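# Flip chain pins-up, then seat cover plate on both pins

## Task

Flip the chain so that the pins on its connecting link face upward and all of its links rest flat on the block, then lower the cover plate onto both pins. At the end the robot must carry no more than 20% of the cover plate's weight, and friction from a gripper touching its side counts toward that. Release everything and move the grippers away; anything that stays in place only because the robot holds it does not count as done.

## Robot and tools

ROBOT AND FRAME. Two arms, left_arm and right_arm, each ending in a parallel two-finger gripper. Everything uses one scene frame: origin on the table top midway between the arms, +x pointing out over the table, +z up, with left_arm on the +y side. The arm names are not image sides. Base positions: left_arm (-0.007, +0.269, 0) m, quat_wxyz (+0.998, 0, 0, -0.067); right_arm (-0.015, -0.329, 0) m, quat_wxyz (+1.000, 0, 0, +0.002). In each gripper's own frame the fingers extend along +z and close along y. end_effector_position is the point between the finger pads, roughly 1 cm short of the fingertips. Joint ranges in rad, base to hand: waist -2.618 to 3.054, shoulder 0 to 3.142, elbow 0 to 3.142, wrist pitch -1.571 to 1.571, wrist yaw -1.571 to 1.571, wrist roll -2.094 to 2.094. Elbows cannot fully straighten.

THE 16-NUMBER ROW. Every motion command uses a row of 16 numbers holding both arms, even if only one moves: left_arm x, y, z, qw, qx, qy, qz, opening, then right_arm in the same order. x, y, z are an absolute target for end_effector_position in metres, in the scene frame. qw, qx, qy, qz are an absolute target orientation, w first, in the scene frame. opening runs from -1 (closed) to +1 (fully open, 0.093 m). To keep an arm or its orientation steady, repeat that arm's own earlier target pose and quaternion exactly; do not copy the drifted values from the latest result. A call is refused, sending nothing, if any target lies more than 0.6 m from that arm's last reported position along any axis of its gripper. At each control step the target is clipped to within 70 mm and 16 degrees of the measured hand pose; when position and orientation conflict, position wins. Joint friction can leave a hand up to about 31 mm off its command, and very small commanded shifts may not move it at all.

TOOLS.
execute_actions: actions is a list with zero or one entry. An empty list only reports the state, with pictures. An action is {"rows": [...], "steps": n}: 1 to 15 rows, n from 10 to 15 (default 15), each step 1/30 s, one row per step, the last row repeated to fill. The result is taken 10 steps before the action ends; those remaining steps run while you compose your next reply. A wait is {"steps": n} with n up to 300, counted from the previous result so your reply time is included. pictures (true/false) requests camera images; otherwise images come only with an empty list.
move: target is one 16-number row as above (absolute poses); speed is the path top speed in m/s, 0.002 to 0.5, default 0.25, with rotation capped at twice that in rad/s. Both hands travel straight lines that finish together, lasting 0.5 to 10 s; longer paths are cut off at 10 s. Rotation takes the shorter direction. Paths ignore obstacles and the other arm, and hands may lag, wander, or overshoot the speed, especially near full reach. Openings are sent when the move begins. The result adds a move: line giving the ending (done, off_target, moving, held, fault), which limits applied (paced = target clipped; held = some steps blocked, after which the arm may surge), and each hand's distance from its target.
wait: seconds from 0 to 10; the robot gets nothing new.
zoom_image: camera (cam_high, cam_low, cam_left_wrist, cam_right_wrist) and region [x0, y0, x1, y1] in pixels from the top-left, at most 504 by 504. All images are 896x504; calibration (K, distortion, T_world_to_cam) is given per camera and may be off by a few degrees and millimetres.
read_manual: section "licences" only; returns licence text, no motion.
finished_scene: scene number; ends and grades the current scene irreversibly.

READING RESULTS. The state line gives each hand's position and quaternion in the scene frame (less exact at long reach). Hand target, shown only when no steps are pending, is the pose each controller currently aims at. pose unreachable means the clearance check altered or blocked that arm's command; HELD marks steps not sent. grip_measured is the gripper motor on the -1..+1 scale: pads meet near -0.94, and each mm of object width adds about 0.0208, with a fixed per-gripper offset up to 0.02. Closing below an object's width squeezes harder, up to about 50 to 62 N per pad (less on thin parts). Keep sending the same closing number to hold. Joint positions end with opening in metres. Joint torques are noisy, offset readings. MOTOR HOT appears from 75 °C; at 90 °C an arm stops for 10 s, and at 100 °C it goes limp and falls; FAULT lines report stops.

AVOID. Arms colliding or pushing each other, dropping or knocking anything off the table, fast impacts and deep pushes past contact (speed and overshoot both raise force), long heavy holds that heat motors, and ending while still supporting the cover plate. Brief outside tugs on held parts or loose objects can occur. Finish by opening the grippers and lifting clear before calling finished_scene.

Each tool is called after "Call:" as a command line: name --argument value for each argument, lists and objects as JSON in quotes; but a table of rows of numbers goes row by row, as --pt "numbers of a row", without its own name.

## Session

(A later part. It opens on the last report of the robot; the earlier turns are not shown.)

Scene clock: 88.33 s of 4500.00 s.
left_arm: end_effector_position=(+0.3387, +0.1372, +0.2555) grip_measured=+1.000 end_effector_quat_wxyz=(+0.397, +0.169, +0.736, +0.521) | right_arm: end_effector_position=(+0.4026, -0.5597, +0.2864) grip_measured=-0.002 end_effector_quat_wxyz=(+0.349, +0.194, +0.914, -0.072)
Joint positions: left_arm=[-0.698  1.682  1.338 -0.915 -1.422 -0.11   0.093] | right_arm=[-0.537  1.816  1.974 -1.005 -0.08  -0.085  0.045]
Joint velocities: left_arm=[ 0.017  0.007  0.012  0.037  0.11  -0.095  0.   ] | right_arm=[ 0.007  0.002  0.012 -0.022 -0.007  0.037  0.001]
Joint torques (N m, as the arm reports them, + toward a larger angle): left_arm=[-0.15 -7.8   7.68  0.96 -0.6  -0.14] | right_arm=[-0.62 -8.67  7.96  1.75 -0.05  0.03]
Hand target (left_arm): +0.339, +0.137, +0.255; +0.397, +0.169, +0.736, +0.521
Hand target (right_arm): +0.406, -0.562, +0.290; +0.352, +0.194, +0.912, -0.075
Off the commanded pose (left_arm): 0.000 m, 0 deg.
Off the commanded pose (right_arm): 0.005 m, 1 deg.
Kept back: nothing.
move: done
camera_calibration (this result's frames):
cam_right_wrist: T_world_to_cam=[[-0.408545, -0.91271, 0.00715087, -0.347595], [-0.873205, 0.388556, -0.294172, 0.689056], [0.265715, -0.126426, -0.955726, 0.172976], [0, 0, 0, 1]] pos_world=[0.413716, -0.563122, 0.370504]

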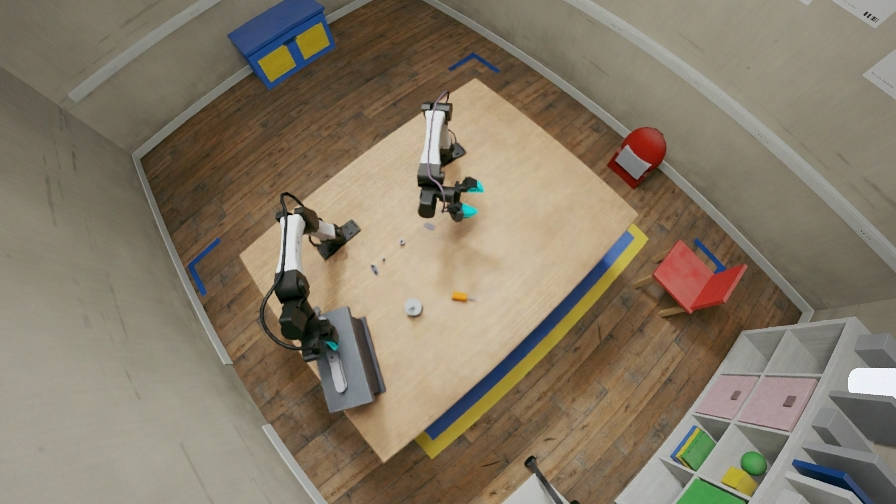

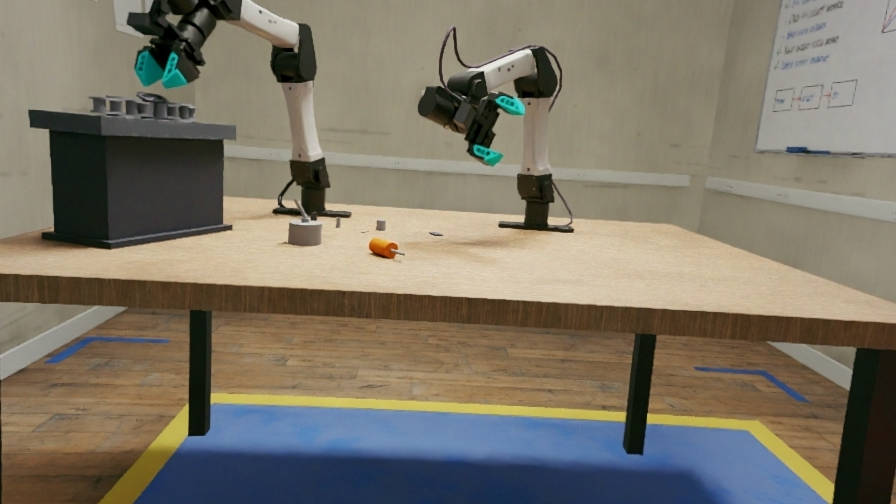

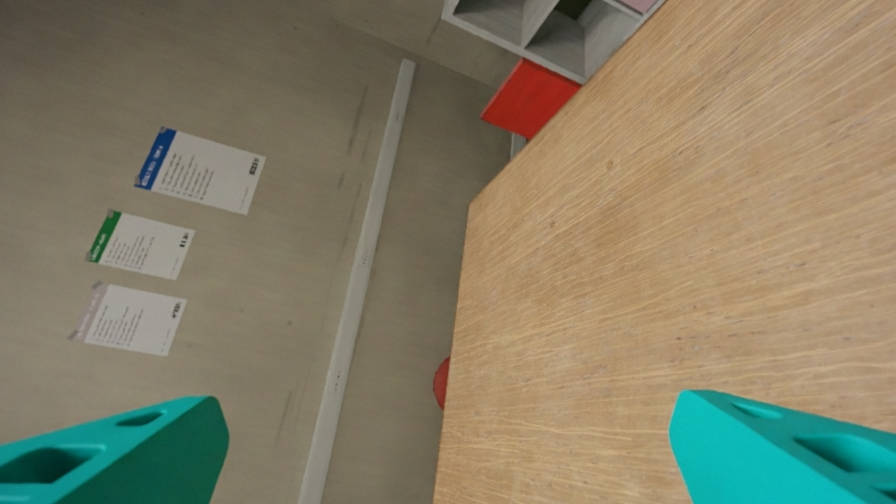

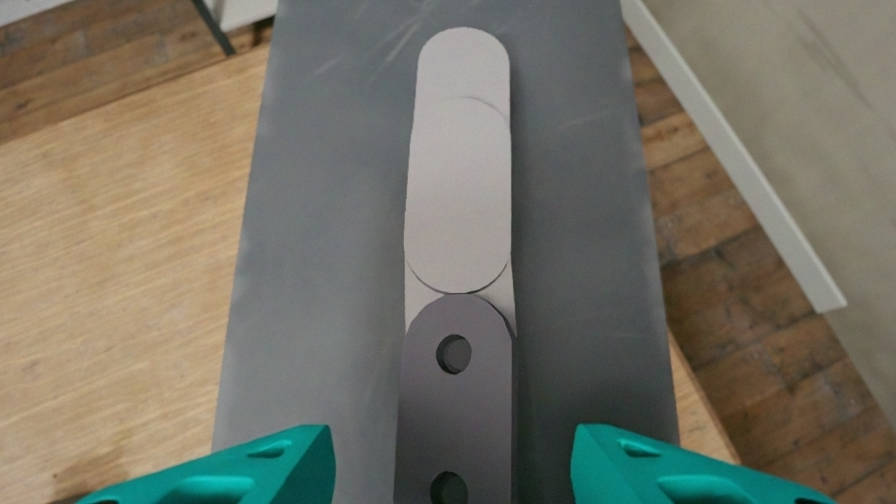

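Press.

Call:
move --target '[0.3387,0.1372,0.2555,0.397,0.169,0.736,0.521,1,0.405,-0.564,0.252,0.352,0.194,0.912,-0.075,-0.6]' --speed 0.02

Call:
move --target '[0.3387,0.1372,0.2555,0.397,0.169,0.736,0.521,1,0.4,-0.56,0.30,0.352,0.194,0.912,-0.075,-0.6]' --speed 0.1

Call:
zoom_image --camera "cam_low" --region '[80,70,210,130]'

Scene clock: 90.77 s of 4500.00 s.
left_arm: end_effector_position=(+0.3387, +0.1372, +0.2555) grip_measured=+1.000 end_effector_quat_wxyz=(+0.397, +0.169, +0.736, +0.521) | right_arm: end_effector_position=(+0.4108, -0.5646, +0.2625) grip_measured=-0.598 end_effector_quat_wxyz=(+0.365, +0.191, +0.908, -0.077)
Joint positions: left_arm=[-0.698  1.682  1.338 -0.915 -1.422 -0.11   0.093] | right_arm=[-0.537  1.785  1.81  -0.835 -0.08  -0.085  0.016]
Joint velocities: left_arm=[-0.002  0.002 -0.002 -0.007  0.022 -0.037  0.   ] | right_arm=[-0.002 -0.007  0.002 -0.007 -0.022  0.007  0.   ]
Joint torques (N m, as the arm reports them, + toward a larger angle): left_arm=[-0.15 -7.85  7.64  0.96 -0.61 -0.14] | right_arm=[ -0.97 -10.44   4.41   1.76  -0.07  -0.02]
Hand target (left_arm): +0.339, +0.137, +0.255; +0.397, +0.169, +0.736, +0.521
Hand target (right_arm): +0.405, -0.564, +0.252; +0.352, +0.194, +0.912, -0.075
Off the commanded pose (left_arm): 0.000 m, 0 deg.
Off the commanded pose (right_arm): 0.012 m, 2 deg.
Kept back: nothing.
move: off_target (right_arm)
camera_calibration (this result's frames):
cam_right_wrist: T_world_to_cam=[[-0.408834, -0.91254, 0.0112265, -0.349339], [-0.863377, 0.382765, -0.328741, 0.692832], [0.295692, -0.144093, -0.944353, 0.122092], [0, 0, 0, 1]] pos_world=[0.419252, -0.566384, 0.346982]

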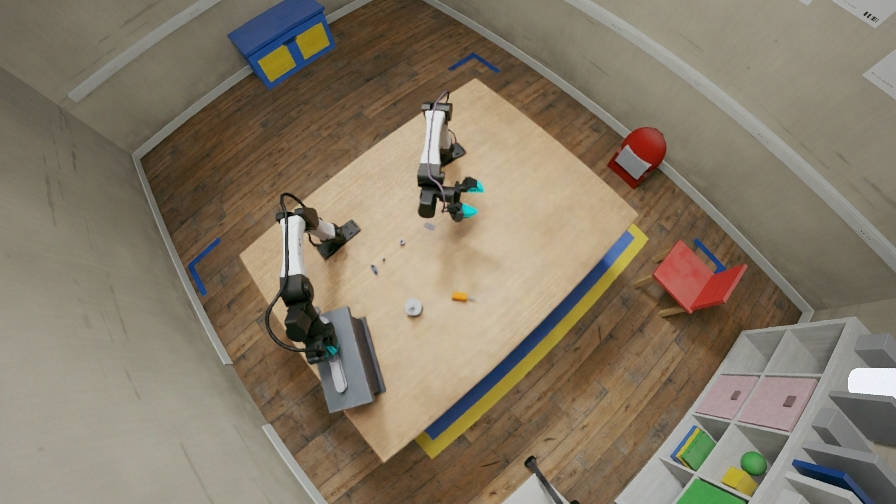

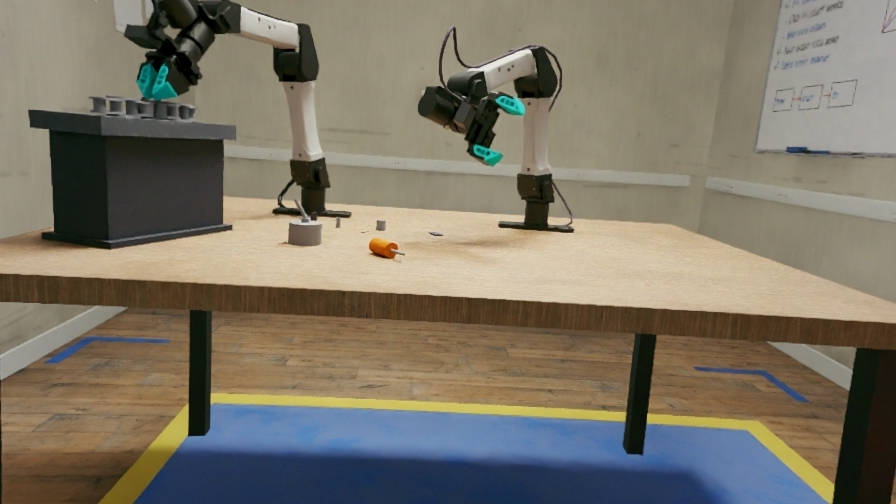

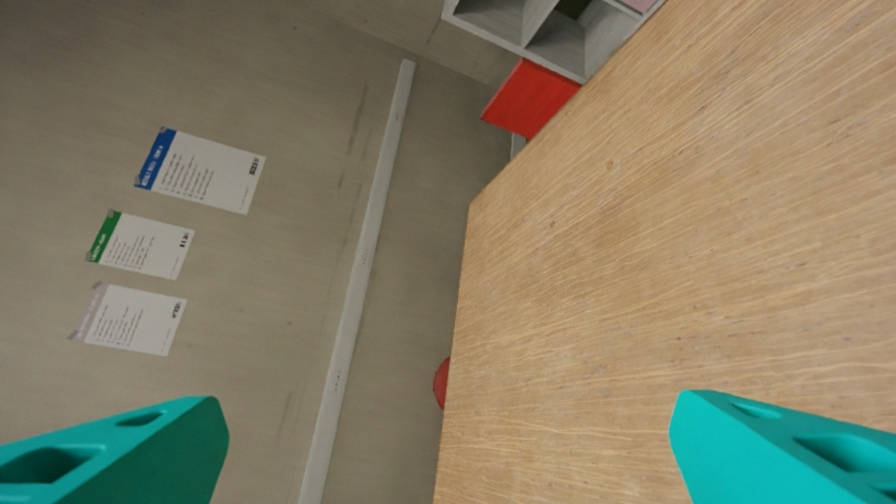

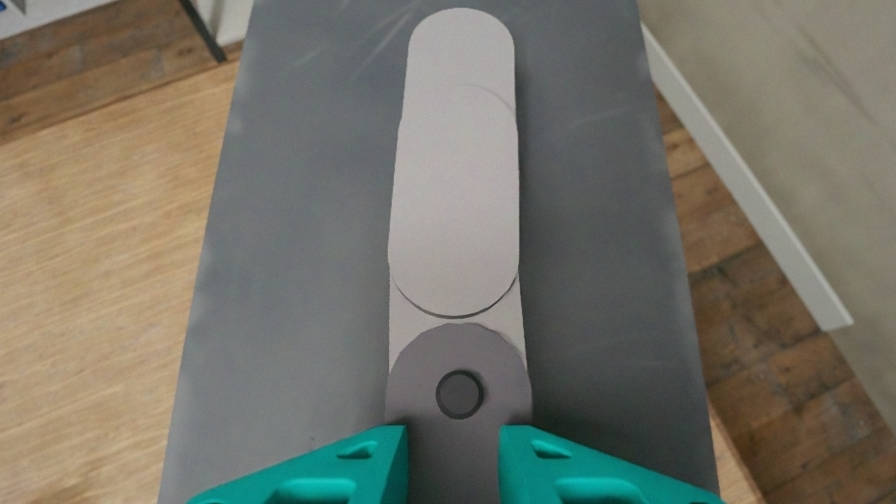

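Scene clock: 91.87 s of 4500.00 s.
left_arm: end_effector_position=(+0.3387, +0.1372, +0.2555) grip_measured=+1.000 end_effector_quat_wxyz=(+0.397, +0.169, +0.736, +0.521) | right_arm: end_effector_position=(+0.3979, -0.5569, +0.2969) grip_measured=-0.598 end_effector_quat_wxyz=(+0.349, +0.194, +0.914, -0.072)
Joint positions: left_arm=[-0.698  1.682  1.338 -0.915 -1.422 -0.11   0.093] | right_arm=[-0.537  1.811  2.013 -1.047 -0.08  -0.085  0.016]
Joint velocities: left_arm=[-0.007 -0.002  0.002  0.095  0.007  0.022  0.   ] | right_arm=[-0.012 -0.012  0.007 -0.037 -0.037 -0.037 -0.   ]
Joint torques (N m, as the arm reports them, + toward a larger angle): left_arm=[-0.08 -7.82  7.76  0.95 -0.61 -0.12] | right_arm=[-0.77 -8.34  7.87  1.76 -0.06  0.  ]
Hand target (left_arm): +0.339, +0.137, +0.255; +0.397, +0.169, +0.736, +0.521
Hand target (right_arm): +0.400, -0.560, +0.300; +0.352, +0.194, +0.912, -0.075
Off the commanded pose (left_arm): 0.000 m, 0 deg.
Off the commanded pose (right_arm): 0.005 m, 1 deg.
Kept back: nothing.
move: done
camera_calibration (this result's frames):
cam_right_wrist: T_world_to_cam=[[-0.408552, -0.912706, 0.0072784, -0.347092], [-0.872914, 0.388385, -0.295258, 0.687073], [0.266657, -0.126982, -0.95539, 0.183906], [0, 0, 0, 1]] pos_world=[0.408911, -0.56029, 0.381092]

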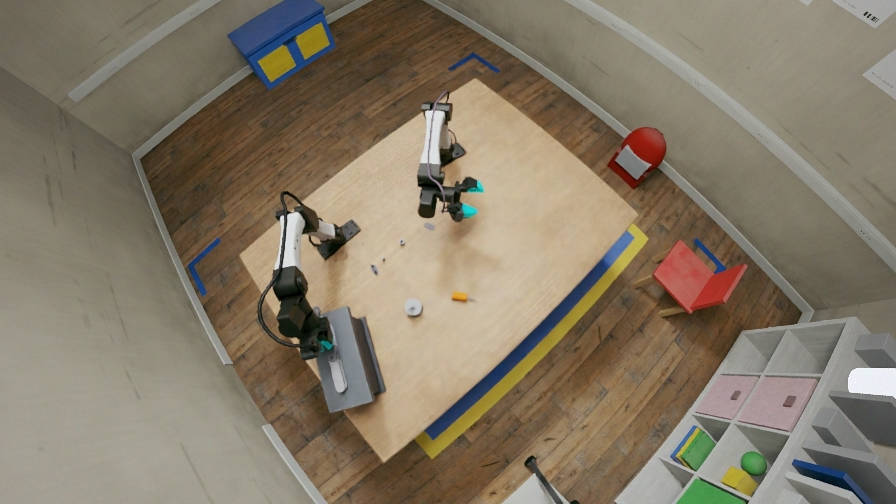

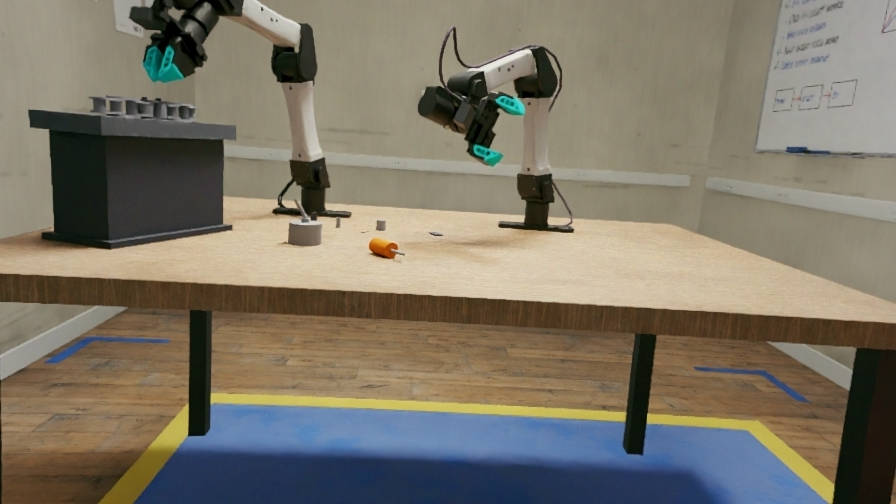

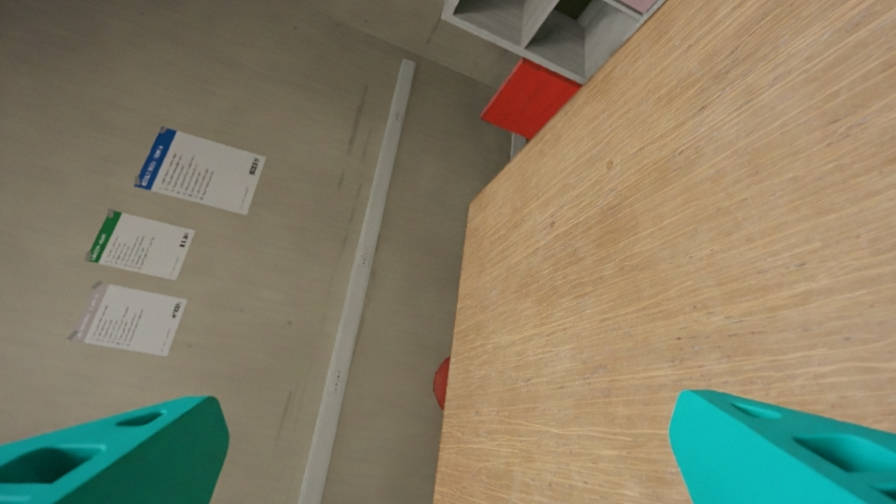

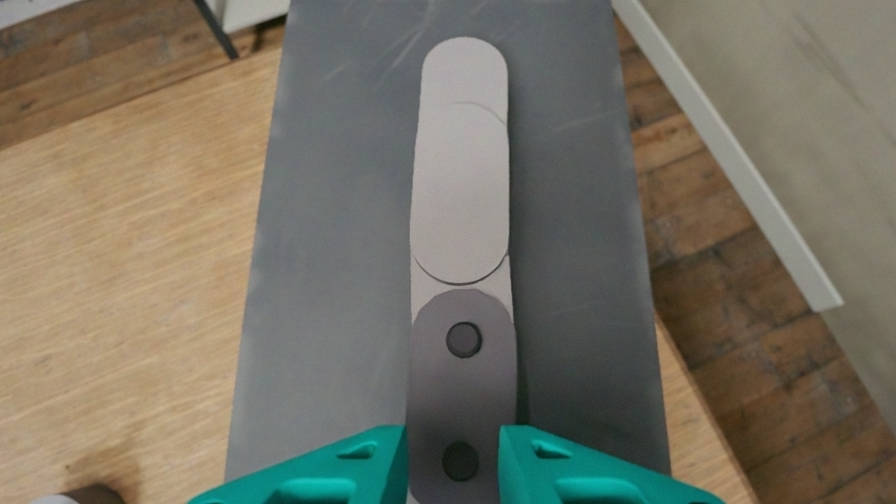

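Region (80, 70, 210, 130) of cam_low's 896x504 image, scaled by 3.877, with more detail than that image has; it fills the top 233 rows of this view, and the rest is white.

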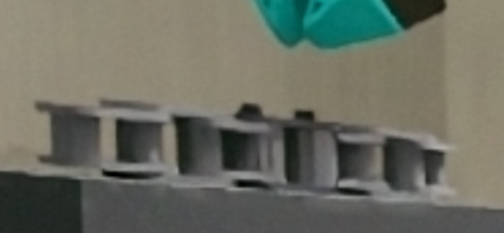

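Call:
move --target '[0.3387,0.1372,0.2555,0.397,0.169,0.736,0.521,1,0.28,-0.42,0.35,0.352,0.194,0.912,-0.075,0]'

Call:
finished_scene --scene 1

Scene clock: 94.30 s of 4500.00 s.
left_arm: end_effector_position=(+0.3387, +0.1372, +0.2555) grip_measured=+1.000 end_effector_quat_wxyz=(+0.397, +0.169, +0.736, +0.521) | right_arm: end_effector_position=(+0.2836, -0.4218, +0.3591) grip_measured=-0.002 end_effector_quat_wxyz=(+0.362, +0.190, +0.909, -0.076)
Joint positions: left_arm=[-0.698  1.682  1.338 -0.915 -1.422 -0.11   0.093] | right_arm=[-0.239  1.332  1.808 -1.298  0.122  0.13   0.045]
Joint velocities: left_arm=[-0.002 -0.017  0.007  0.037 -0.037 -0.081  0.   ] | right_arm=[ 0.012  0.002 -0.007  0.007  0.051  0.022  0.001]
Joint torques (N m, as the arm reports them, + toward a larger angle): left_arm=[-0.09 -7.74  7.69  0.95 -0.58 -0.11] | right_arm=[ 0.   -4.68  3.75  1.76  0.12  0.08]
Hand target (left_arm): +0.339, +0.137, +0.255; +0.397, +0.169, +0.736, +0.521
Hand target (right_arm): +0.281, -0.420, +0.352; +0.352, +0.193, +0.912, -0.078
Off the commanded pose (left_arm): 0.000 m, 0 deg.
Off the commanded pose (right_arm): 0.010 m, 1 deg.
Kept back: nothing.
move: done
camera_calibration (this result's frames):
cam_right_wrist: T_world_to_cam=[[-0.405873, -0.913864, 0.010956, -0.273476], [-0.866675, 0.381055, -0.321979, 0.557998], [0.29007, -0.140178, -0.946683, 0.275587], [0, 0, 0, 1]] pos_world=[0.292667, -0.423917, 0.443554]

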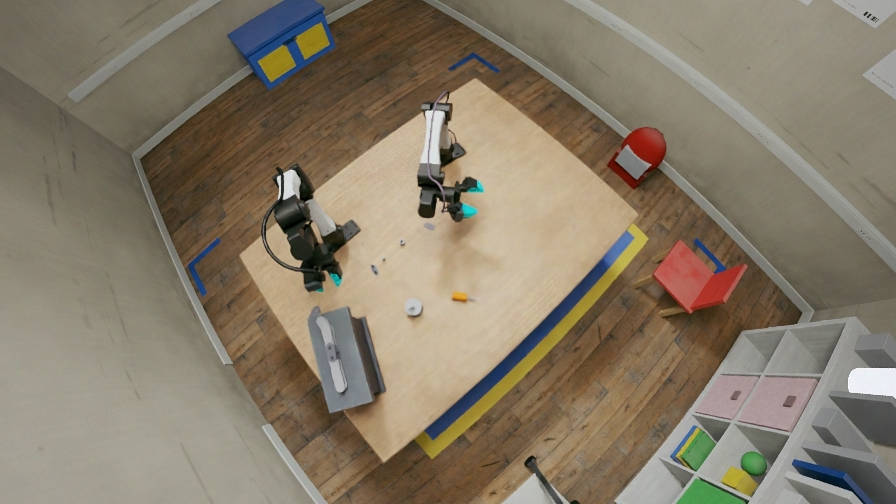

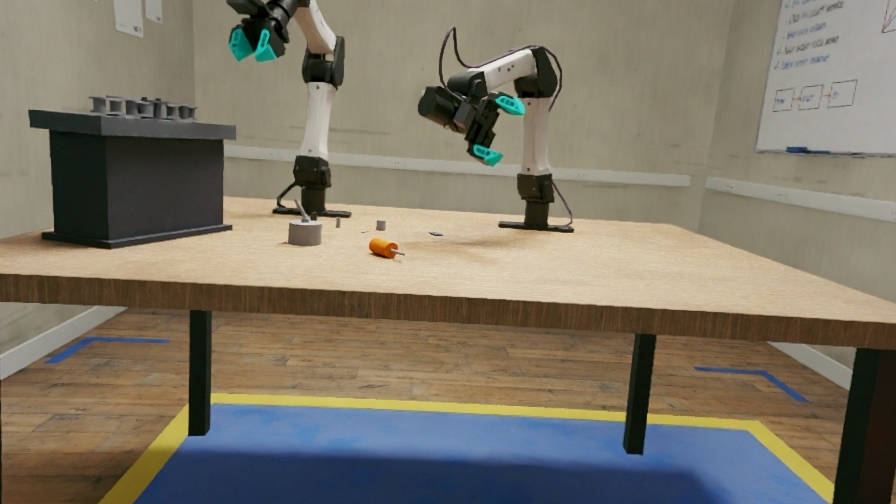

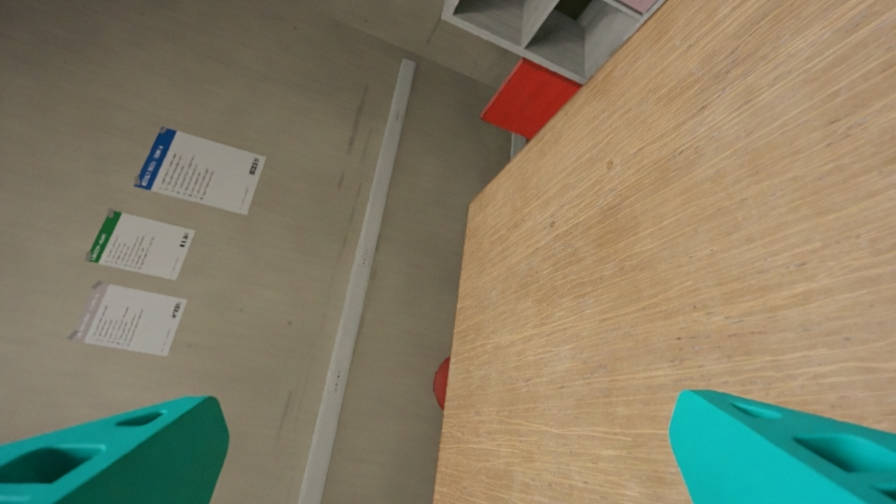

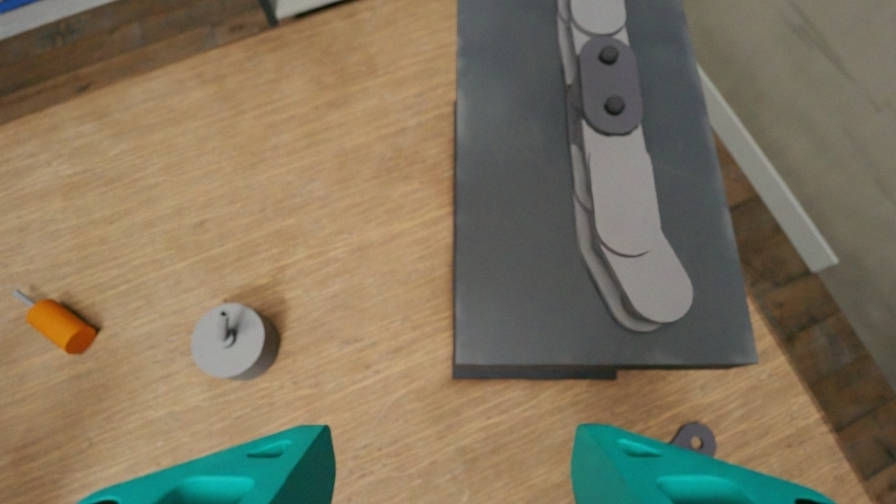

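The scene is finished: the task was done.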